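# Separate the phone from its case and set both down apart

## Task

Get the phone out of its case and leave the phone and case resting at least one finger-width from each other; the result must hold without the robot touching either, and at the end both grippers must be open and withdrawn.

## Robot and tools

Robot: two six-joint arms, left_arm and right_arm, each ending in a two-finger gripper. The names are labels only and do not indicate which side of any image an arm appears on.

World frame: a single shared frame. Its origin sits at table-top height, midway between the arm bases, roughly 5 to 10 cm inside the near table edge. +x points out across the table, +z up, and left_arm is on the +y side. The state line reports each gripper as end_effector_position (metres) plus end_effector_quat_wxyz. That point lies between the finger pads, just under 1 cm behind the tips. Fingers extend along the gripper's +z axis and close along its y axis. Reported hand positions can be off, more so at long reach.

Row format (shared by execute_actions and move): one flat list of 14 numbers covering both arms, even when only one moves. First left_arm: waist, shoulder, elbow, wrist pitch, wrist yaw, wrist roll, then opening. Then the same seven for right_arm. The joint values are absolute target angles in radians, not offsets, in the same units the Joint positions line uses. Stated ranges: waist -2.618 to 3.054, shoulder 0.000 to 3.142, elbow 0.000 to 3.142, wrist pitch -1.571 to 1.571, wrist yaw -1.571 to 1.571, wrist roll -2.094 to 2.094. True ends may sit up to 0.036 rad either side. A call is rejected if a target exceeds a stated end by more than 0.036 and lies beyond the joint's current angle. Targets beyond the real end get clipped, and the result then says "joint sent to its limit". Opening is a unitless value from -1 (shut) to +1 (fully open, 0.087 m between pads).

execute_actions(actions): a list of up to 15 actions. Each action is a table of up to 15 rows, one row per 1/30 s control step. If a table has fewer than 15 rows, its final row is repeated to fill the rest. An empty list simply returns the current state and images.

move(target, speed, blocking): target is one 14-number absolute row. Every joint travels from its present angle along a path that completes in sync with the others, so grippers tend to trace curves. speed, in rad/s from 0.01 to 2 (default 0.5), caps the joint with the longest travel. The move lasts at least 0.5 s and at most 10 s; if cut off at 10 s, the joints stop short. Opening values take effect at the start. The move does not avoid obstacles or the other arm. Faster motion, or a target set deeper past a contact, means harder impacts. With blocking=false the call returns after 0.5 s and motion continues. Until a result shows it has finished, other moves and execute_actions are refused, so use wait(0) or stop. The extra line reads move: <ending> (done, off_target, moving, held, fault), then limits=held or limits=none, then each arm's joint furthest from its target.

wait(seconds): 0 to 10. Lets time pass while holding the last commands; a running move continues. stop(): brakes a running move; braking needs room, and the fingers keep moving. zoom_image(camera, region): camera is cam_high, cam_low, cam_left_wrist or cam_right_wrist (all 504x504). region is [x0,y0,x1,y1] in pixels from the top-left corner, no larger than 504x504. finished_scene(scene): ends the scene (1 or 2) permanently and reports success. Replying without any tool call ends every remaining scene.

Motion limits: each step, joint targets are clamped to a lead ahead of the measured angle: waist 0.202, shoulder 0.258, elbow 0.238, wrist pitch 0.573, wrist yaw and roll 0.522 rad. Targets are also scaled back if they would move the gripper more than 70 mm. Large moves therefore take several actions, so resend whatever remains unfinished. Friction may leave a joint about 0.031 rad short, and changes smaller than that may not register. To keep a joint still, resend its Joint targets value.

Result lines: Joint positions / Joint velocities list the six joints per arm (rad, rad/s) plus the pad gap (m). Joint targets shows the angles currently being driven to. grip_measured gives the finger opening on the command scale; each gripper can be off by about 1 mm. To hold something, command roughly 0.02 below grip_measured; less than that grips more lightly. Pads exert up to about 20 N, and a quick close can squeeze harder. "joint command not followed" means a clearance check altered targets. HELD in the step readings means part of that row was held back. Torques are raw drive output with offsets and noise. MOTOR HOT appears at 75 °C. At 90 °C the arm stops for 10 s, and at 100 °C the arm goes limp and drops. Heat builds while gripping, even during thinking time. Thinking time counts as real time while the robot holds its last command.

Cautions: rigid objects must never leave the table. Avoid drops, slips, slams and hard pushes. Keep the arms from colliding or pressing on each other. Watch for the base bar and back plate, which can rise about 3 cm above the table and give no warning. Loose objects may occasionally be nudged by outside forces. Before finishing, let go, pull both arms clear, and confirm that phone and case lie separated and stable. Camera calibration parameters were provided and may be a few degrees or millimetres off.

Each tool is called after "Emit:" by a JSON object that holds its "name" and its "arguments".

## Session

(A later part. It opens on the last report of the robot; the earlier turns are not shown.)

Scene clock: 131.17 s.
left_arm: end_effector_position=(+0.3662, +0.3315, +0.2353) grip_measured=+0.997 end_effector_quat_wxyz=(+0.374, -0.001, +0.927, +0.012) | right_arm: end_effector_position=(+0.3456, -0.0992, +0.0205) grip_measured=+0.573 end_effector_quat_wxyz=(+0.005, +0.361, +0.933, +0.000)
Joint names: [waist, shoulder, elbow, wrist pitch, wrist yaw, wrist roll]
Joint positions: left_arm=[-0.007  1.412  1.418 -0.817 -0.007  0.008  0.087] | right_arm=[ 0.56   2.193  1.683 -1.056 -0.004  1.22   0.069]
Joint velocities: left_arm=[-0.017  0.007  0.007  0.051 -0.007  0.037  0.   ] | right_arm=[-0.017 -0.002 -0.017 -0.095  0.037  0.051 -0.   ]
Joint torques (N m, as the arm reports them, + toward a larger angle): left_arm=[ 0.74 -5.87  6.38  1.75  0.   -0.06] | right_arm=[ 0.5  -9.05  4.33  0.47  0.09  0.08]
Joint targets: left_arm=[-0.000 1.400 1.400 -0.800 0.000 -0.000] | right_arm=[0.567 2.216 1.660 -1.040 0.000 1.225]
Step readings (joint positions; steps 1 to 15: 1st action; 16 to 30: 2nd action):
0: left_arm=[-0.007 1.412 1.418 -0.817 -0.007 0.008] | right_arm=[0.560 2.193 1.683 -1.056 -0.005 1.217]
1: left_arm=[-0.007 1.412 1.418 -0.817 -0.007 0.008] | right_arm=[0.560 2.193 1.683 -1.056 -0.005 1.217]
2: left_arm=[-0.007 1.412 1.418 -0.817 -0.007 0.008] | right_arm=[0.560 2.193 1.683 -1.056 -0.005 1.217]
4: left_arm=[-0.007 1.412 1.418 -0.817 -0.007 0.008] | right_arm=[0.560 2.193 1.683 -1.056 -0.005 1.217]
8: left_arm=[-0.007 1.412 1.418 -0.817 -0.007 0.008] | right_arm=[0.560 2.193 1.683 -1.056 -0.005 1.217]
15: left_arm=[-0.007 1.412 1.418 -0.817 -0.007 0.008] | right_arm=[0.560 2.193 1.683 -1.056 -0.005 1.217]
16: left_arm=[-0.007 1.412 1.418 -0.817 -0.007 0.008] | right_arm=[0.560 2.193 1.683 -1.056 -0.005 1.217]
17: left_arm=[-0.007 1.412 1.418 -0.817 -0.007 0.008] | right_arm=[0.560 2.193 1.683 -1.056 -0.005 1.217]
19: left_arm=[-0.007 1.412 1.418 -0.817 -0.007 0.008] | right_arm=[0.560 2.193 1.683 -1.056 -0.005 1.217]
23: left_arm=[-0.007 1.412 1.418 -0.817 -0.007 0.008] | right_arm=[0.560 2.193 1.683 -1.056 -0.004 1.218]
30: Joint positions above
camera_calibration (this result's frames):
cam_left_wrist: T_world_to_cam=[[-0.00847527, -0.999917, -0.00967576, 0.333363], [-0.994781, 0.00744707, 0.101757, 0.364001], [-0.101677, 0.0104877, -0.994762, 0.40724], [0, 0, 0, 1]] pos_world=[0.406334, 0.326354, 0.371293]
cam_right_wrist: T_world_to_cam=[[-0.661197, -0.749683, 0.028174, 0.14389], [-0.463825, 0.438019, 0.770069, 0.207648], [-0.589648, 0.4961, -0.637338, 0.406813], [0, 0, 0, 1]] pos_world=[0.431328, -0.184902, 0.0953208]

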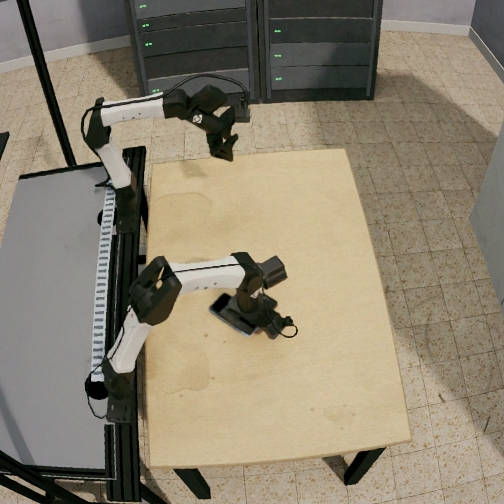

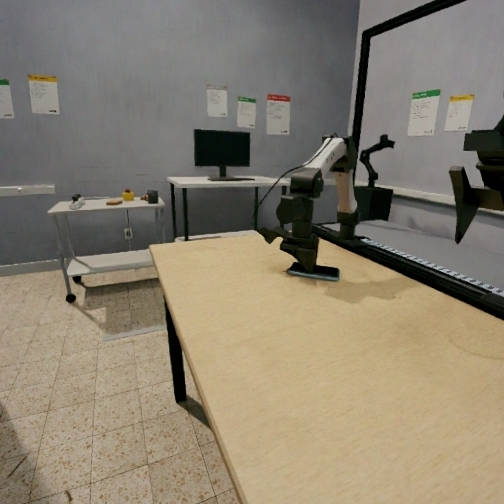

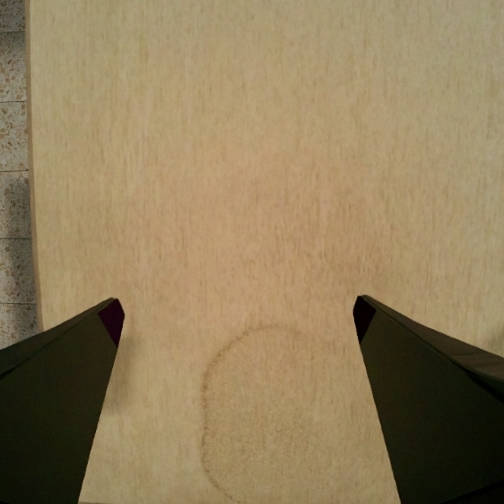

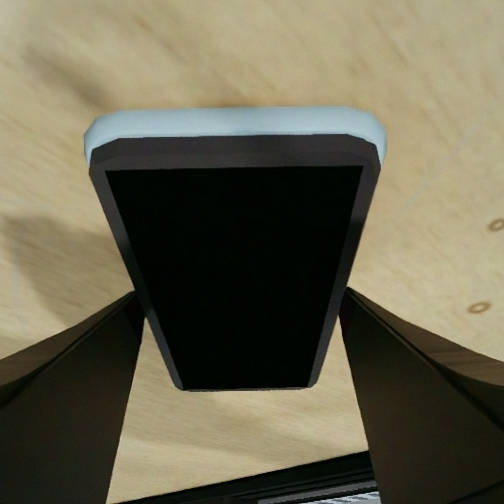

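Emit:
{"name": "move", "arguments": {"target": [0,1.4,1.4,-0.8,0,0,1, 0.567,2.16,1.765,-1.15,0,1.225,0.55], "speed": 0.1}}

Emit:
{"name": "zoom_image", "arguments": {"camera": "cam_low", "region": [275,235,350,290]}}

Scene clock: 138.63 s.
left_arm: end_effector_position=(+0.3662, +0.3315, +0.2353) grip_measured=+0.997 end_effector_quat_wxyz=(+0.374, -0.001, +0.927, +0.012) | right_arm: end_effector_position=(+0.3459, -0.0996, +0.0348) grip_measured=+0.570 end_effector_quat_wxyz=(+0.002, +0.362, +0.932, -0.007)
Joint names: [waist, shoulder, elbow, wrist pitch, wrist yaw, wrist roll]
Joint positions: left_arm=[-0.007  1.412  1.418 -0.817 -0.007  0.008  0.087] | right_arm=[ 0.56   2.193  1.741 -1.129  0.     1.223  0.069]
Joint velocities: left_arm=[-0.002 -0.002 -0.037 -0.037  0.037 -0.037  0.001] | right_arm=[-0.007 -0.012  0.002 -0.007  0.037  0.051 -0.   ]
Joint torques (N m, as the arm reports them, + toward a larger angle): left_arm=[ 0.72 -5.94  6.28  1.74  0.   -0.08] | right_arm=[  0.48 -12.56   8.04   0.15   0.06   0.  ]
Joint targets: left_arm=[0.000 1.400 1.400 -0.800 0.000 0.000] | right_arm=[0.567 2.160 1.765 -1.150 0.000 1.225]
move: off_target (right_arm); limits=none; left_arm: farthest joint: the elbow, 0.018 radians from its target (0.018 radians at the start); right_arm: farthest joint: the shoulder, 0.033 radians from its target (0.033 radians at the start)
camera_calibration (this result's frames):
cam_left_wrist: T_world_to_cam=[[-0.00847527, -0.999917, -0.00967576, 0.333363], [-0.994781, 0.00744707, 0.101757, 0.364001], [-0.101677, 0.0104877, -0.994762, 0.40724], [0, 0, 0, 1]] pos_world=[0.406334, 0.326354, 0.371293]
cam_right_wrist: T_world_to_cam=[[-0.663509, -0.746942, 0.0428179, 0.143947], [-0.454119, 0.447554, 0.770371, 0.19452], [-0.594586, 0.491703, -0.636157, 0.417589], [0, 0, 0, 1]] pos_world=[0.432138, -0.184868, 0.109637]

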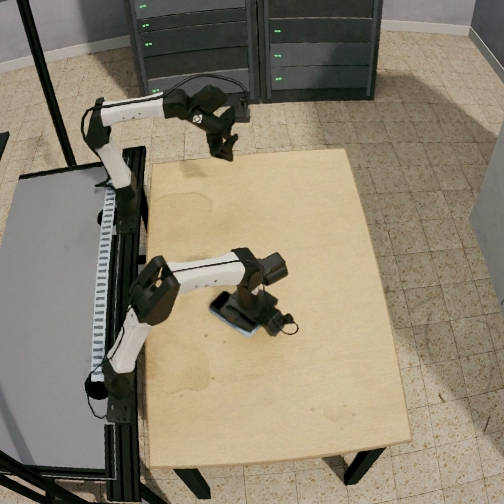

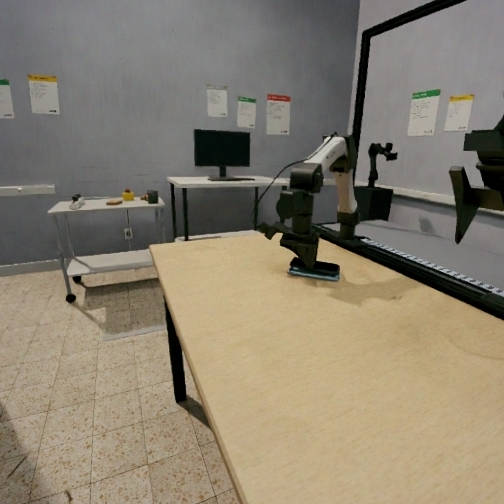

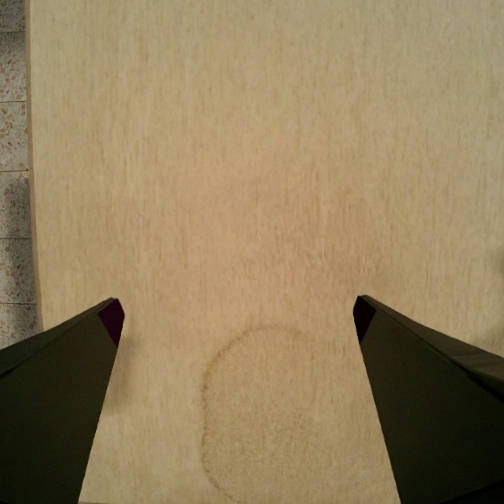

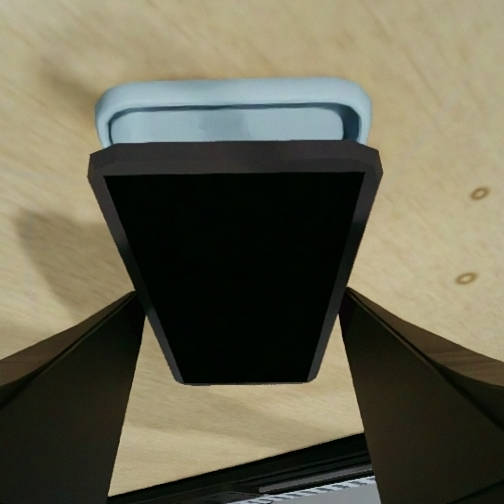

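Region (275, 235, 350, 290) of cam_low's 504x504 image, scaled by 6.720, with more detail than that image has; it fills the top 370 rows of this view, and the rest is white.

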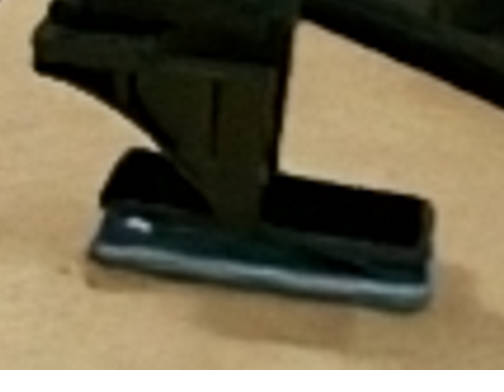

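Emit:
{"name": "move", "arguments": {"target": [0,1.4,1.4,-0.8,0,0,1, 0.567,1.68,1.075,-0.946,0,1.225,0.55], "speed": 0.35}}

Scene clock: 152.97 s.
left_arm: end_effector_position=(+0.3662, +0.3315, +0.2353) grip_measured=+0.997 end_effector_quat_wxyz=(+0.374, -0.001, +0.927, +0.012) | right_arm: end_effector_position=(+0.2329, -0.1585, +0.0437) grip_measured=+0.570 end_effector_quat_wxyz=(+0.006, +0.362, +0.932, -0.002)
Joint names: [waist, shoulder, elbow, wrist pitch, wrist yaw, wrist roll]
Joint positions: left_arm=[-0.007  1.412  1.418 -0.817 -0.007  0.008  0.087] | right_arm=[ 0.56   1.703  1.094 -0.96   0.     1.223  0.069]
Joint velocities: left_arm=[ 0.007  0.002 -0.002 -0.007  0.037  0.037 -0.   ] | right_arm=[ 0.007 -0.037 -0.002  0.007  0.037 -0.037  0.002]
Joint torques (N m, as the arm reports them, + toward a larger angle): left_arm=[ 0.77 -5.94  6.31  1.73  0.   -0.07] | right_arm=[ 0.49 -7.9   4.53  0.42  0.06 -0.01]
Joint targets: left_arm=[-0.000 1.400 1.400 -0.800 -0.000 0.000] | right_arm=[0.567 1.680 1.075 -0.946 -0.000 1.225]
move: off_target (right_arm); limits=none; left_arm: farthest joint: the elbow, 0.018 radians from its target (0.018 radians at the start); right_arm: farthest joint: the shoulder, 0.023 radians from its target (0.513 radians at the start)
camera_calibration (this result's frames):
cam_left_wrist: T_world_to_cam=[[-0.00847527, -0.999917, -0.00967576, 0.333363], [-0.994781, 0.00744707, 0.101757, 0.364001], [-0.101677, 0.0104877, -0.994762, 0.40724], [0, 0, 0, 1]] pos_world=[0.406334, 0.326354, 0.371293]
cam_right_wrist: T_world_to_cam=[[-0.663809, -0.747242, 0.031415, 0.0251393], [-0.462501, 0.443145, 0.767929, 0.164128], [-0.587751, 0.495229, -0.639764, 0.384136], [0, 0, 0, 1]] pos_world=[0.318373, -0.244182, 0.118927]

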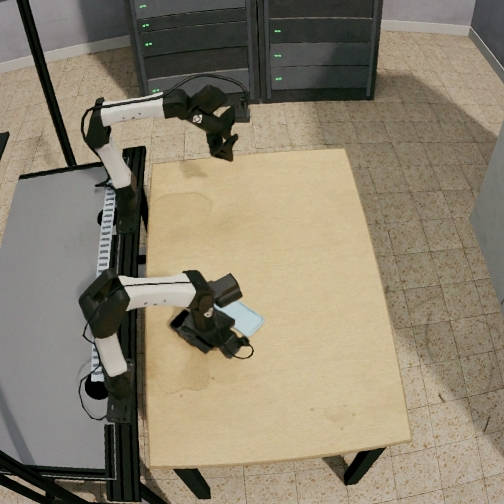

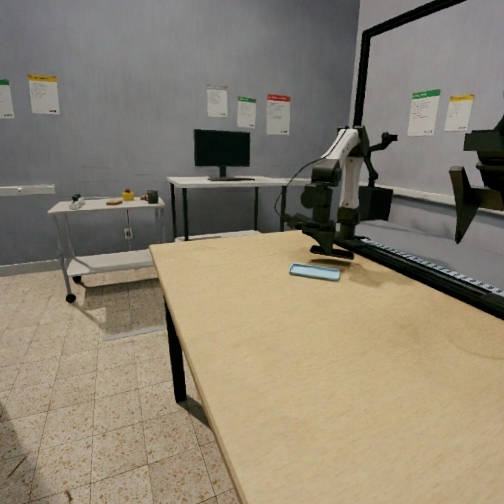

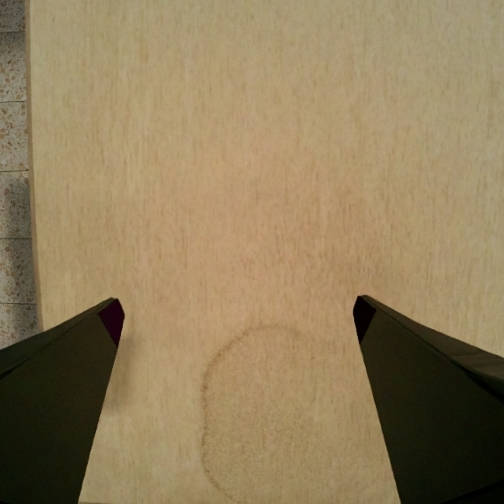

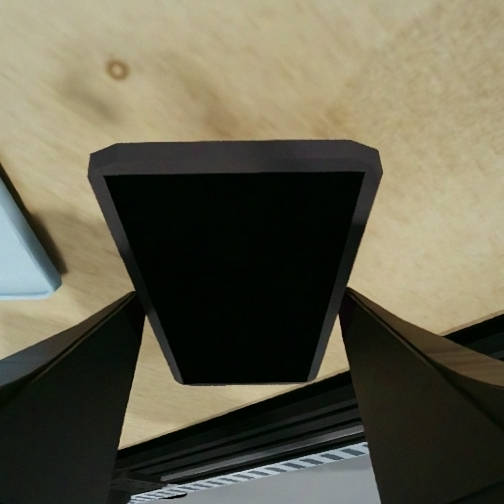

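Emit:
{"name": "move", "arguments": {"target": [0,1.4,1.4,-0.8,0,0,1, 0.567,1.68,0.935,-0.806,0,1.225,0.55], "speed": 0.12}}

Emit:
{"name": "zoom_image", "arguments": {"camera": "cam_low", "region": [295,230,370,285]}}

Scene clock: 162.43 s.
left_arm: end_effector_position=(+0.3662, +0.3315, +0.2353) grip_measured=+0.997 end_effector_quat_wxyz=(+0.374, -0.001, +0.927, +0.012) | right_arm: end_effector_position=(+0.2201, -0.1658, +0.0117) grip_measured=+0.570 end_effector_quat_wxyz=(+0.006, +0.363, +0.932, -0.002)
Joint names: [waist, shoulder, elbow, wrist pitch, wrist yaw, wrist roll]
Joint positions: left_arm=[-0.007  1.412  1.418 -0.817 -0.007  0.008  0.087] | right_arm=[ 0.56   1.703  0.954 -0.82   0.001  1.224  0.069]
Joint velocities: left_arm=[ 0.007 -0.002 -0.002  0.037  0.051  0.007 -0.001] | right_arm=[ 0.002 -0.007 -0.002  0.007 -0.022  0.066  0.001]
Joint torques (N m, as the arm reports them, + toward a larger angle): left_arm=[ 0.72 -5.93  6.33  1.73 -0.02 -0.07] | right_arm=[ 0.48 -7.64  4.26  0.42  0.05 -0.05]
Joint targets: left_arm=[0.000 1.400 1.400 -0.800 -0.000 -0.000] | right_arm=[0.567 1.680 0.935 -0.806 0.000 1.225]
move: off_target (right_arm); limits=none; left_arm: farthest joint: the elbow, 0.018 radians from its target (0.018 radians at the start); right_arm: farthest joint: the shoulder, 0.023 radians from its target (0.023 radians at the start)
camera_calibration (this result's frames):
cam_left_wrist: T_world_to_cam=[[-0.00847527, -0.999917, -0.00967576, 0.333363], [-0.994781, 0.00744707, 0.101757, 0.364001], [-0.101677, 0.0104877, -0.994762, 0.40724], [0, 0, 0, 1]] pos_world=[0.406334, 0.326354, 0.371293]
cam_right_wrist: T_world_to_cam=[[-0.664692, -0.746455, 0.0314495, 0.012517], [-0.462666, 0.444309, 0.767157, 0.186208], [-0.586622, 0.495372, -0.640688, 0.359577], [0, 0, 0, 1]] pos_world=[0.305408, -0.251515, 0.0871326]

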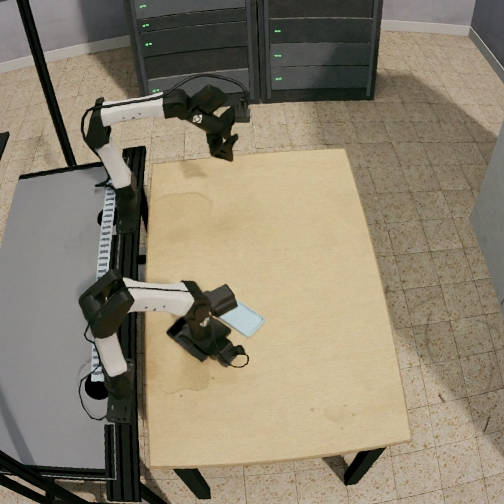

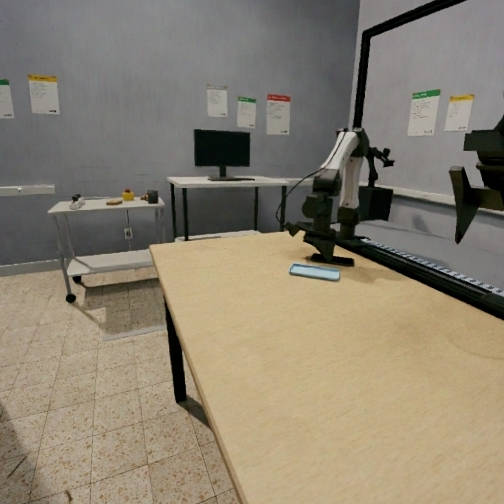

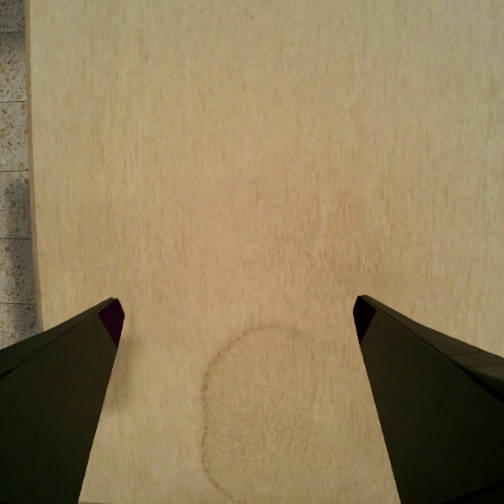

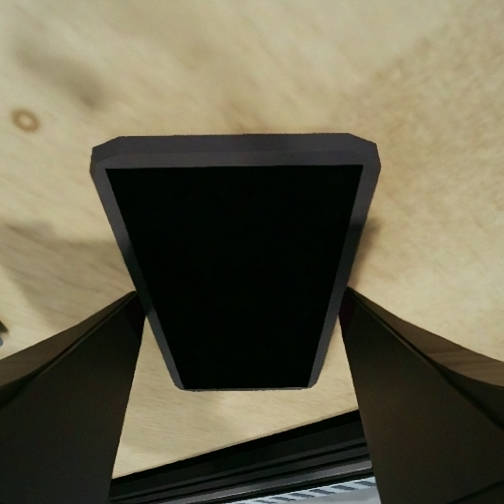

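Region (295, 230, 370, 285) of cam_low's 504x504 image, scaled by 6.720, with more detail than that image has; it fills the top 370 rows of this view, and the rest is white.

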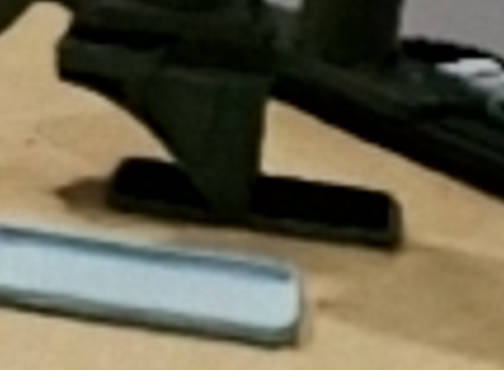

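Phone has leveled on the table. Release and retreat.

Emit:
{"name": "execute_actions", "arguments": {"actions": [[[0,1.4,1.4,-0.8,0,0,1, 0.567,1.68,0.935,-0.806,0,1.225,1]]]}}

Emit:
{"name": "move", "arguments": {"target": [0,1.4,1.4,-0.8,0,0,1, 0.567,1.45,1.25,-1.37,0,1.225,1], "speed": 0.6}}

Scene clock: 168.27 s.
left_arm: end_effector_position=(+0.3662, +0.3315, +0.2353) grip_measured=+0.997 end_effector_quat_wxyz=(+0.374, -0.001, +0.927, +0.012) | right_arm: end_effector_position=(+0.2211, -0.1655, +0.0116) grip_measured=+1.000 end_effector_quat_wxyz=(+0.008, +0.363, +0.932, -0.001)
Joint names: [waist, shoulder, elbow, wrist pitch, wrist yaw, wrist roll]
Joint positions: left_arm=[-0.007  1.412  1.418 -0.817 -0.007  0.008  0.087] | right_arm=[ 0.56   1.703  0.954 -0.816  0.002  1.225  0.087]
Joint velocities: left_arm=[-0.002 -0.002  0.002 -0.051 -0.022  0.022 -0.   ] | right_arm=[-0.012  0.002  0.007 -0.007 -0.037  0.007  0.   ]
Joint torques (N m, as the arm reports them, + toward a larger angle): left_arm=[ 0.76 -5.94  6.23  1.72 -0.02 -0.1 ] | right_arm=[ 0.48 -7.61  4.21  0.43  0.04 -0.02]
Joint targets: left_arm=[-0.000 1.400 1.400 -0.800 0.000 -0.000] | right_arm=[0.567 1.680 0.935 -0.806 -0.000 1.225]
Step readings (joint positions):
0: left_arm=[-0.007 1.412 1.418 -0.817 -0.007 0.008] | right_arm=[0.560 1.703 0.954 -0.816 0.002 1.225]
1: left_arm=[-0.007 1.412 1.418 -0.817 -0.007 0.008] | right_arm=[0.560 1.703 0.954 -0.816 0.002 1.225]
2: left_arm=[-0.007 1.412 1.418 -0.817 -0.007 0.008] | right_arm=[0.560 1.703 0.954 -0.816 0.002 1.225]
4: left_arm=[-0.007 1.412 1.418 -0.817 -0.007 0.008] | right_arm=[0.560 1.703 0.954 -0.816 0.002 1.225]
8: left_arm=[-0.007 1.412 1.418 -0.817 -0.007 0.008] | right_arm=[0.560 1.703 0.954 -0.816 0.002 1.225]
15: Joint positions above
camera_calibration (this result's frames):
cam_left_wrist: T_world_to_cam=[[-0.00847527, -0.999917, -0.00967576, 0.333363], [-0.994781, 0.00744707, 0.101757, 0.364001], [-0.101677, 0.0104877, -0.994762, 0.40724], [0, 0, 0, 1]] pos_world=[0.406334, 0.326354, 0.371293]
cam_right_wrist: T_world_to_cam=[[-0.665345, -0.746006, 0.0281417, 0.0136512], [-0.465211, 0.443803, 0.765909, 0.187035], [-0.583862, 0.496502, -0.642332, 0.359499], [0, 0, 0, 1]] pos_world=[0.305991, -0.251315, 0.0872813]

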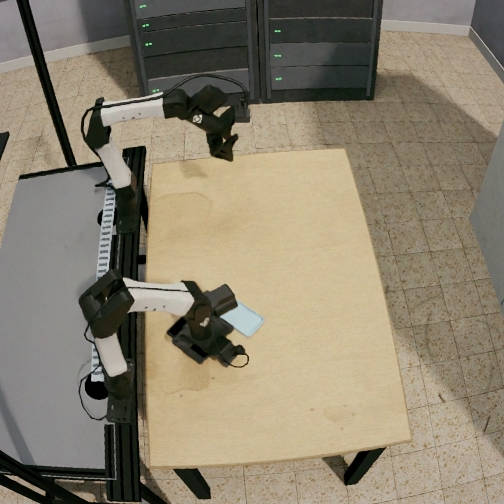

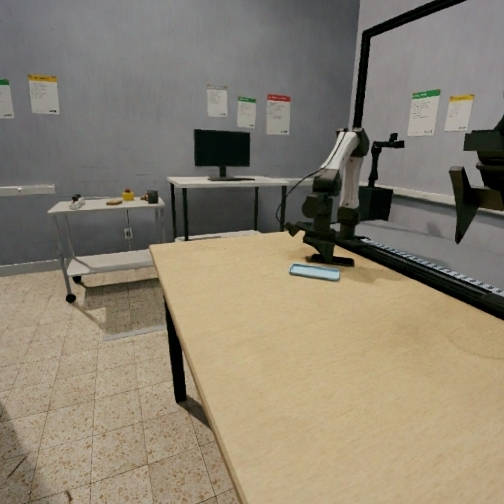

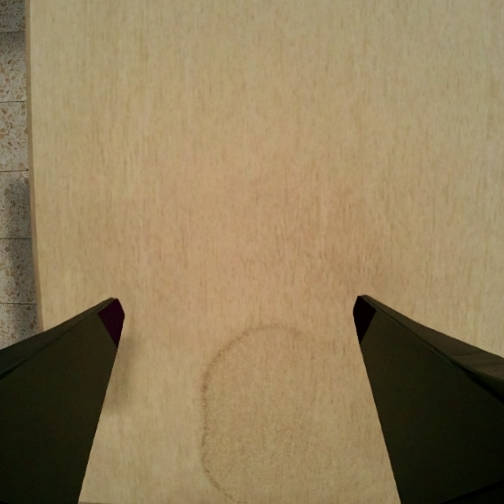

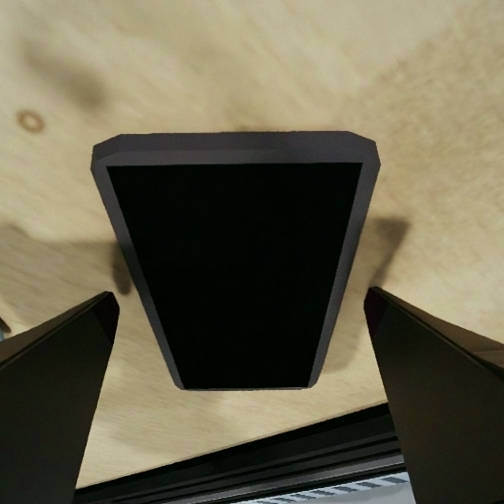

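Scene clock: 170.00 s.
left_arm: end_effector_position=(+0.3662, +0.3315, +0.2353) grip_measured=+0.997 end_effector_quat_wxyz=(+0.374, -0.001, +0.927, +0.012) | right_arm: end_effector_position=(+0.1884, -0.1810, +0.1383) grip_measured=+1.000 end_effector_quat_wxyz=(+0.003, +0.363, +0.932, -0.007)
Joint names: [waist, shoulder, elbow, wrist pitch, wrist yaw, wrist roll]
Joint positions: left_arm=[-0.007  1.412  1.418 -0.817 -0.007  0.008  0.087] | right_arm=[ 0.56   1.461  1.233 -1.352  0.002  1.225  0.087]
Joint velocities: left_arm=[-0.007  0.002 -0.007  0.066  0.022 -0.066 -0.002] | right_arm=[ 0.017  0.002 -0.002  0.037 -0.022  0.037  0.   ]
Joint torques (N m, as the arm reports them, + toward a larger angle): left_arm=[ 0.66 -5.88  6.34  1.74  0.   -0.07] | right_arm=[ 0.47 -5.36  7.59  0.17  0.04 -0.02]
Joint targets: left_arm=[0.000 1.400 1.400 -0.800 -0.000 0.000] | right_arm=[0.567 1.450 1.250 -1.370 0.000 1.225]
move: done; limits=none; left_arm: farthest joint: the elbow, 0.018 radians from its target (0.018 radians at the start); right_arm: farthest joint: the wrist pitch, 0.018 radians from its target (0.554 radians at the start)
camera_calibration (this result's frames):
cam_left_wrist: T_world_to_cam=[[-0.00847527, -0.999917, -0.00967576, 0.333363], [-0.994781, 0.00744707, 0.101757, 0.364001], [-0.101677, 0.0104877, -0.994762, 0.40724], [0, 0, 0, 1]] pos_world=[0.406334, 0.326354, 0.371293]
cam_right_wrist: T_world_to_cam=[[-0.664972, -0.745623, 0.0431199, -0.0252605], [-0.454232, 0.449579, 0.769124, 0.0802382], [-0.592862, 0.491859, -0.637643, 0.429666], [0, 0, 0, 1]] pos_world=[0.274382, -0.266243, 0.21335]

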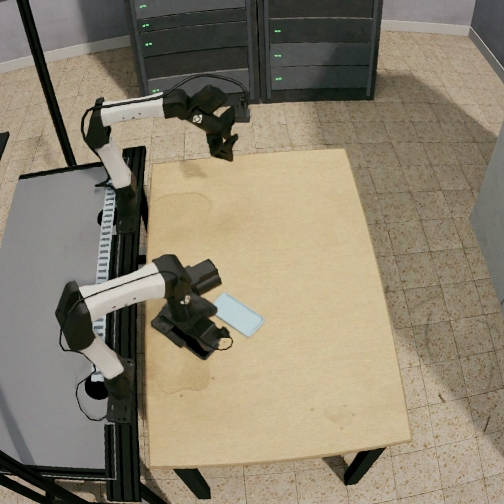

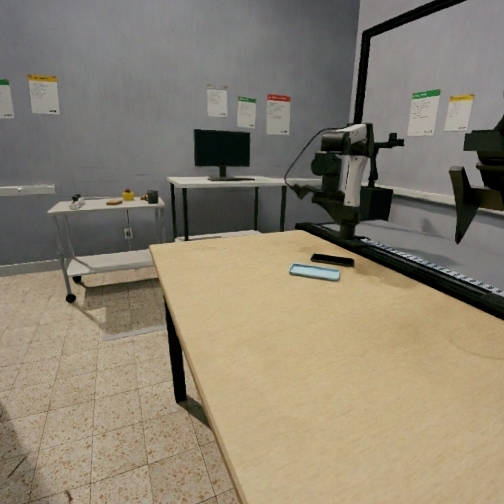

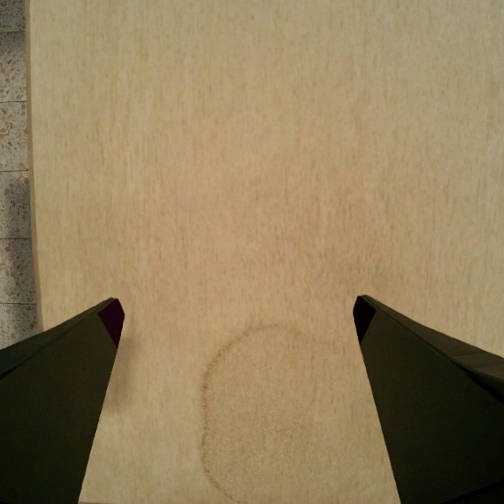

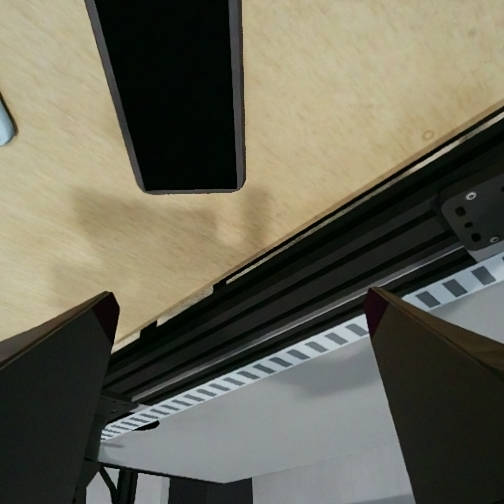

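Emit:
{"name": "finished_scene", "arguments": {"scene": 1}}

The scene is finished: the task was done.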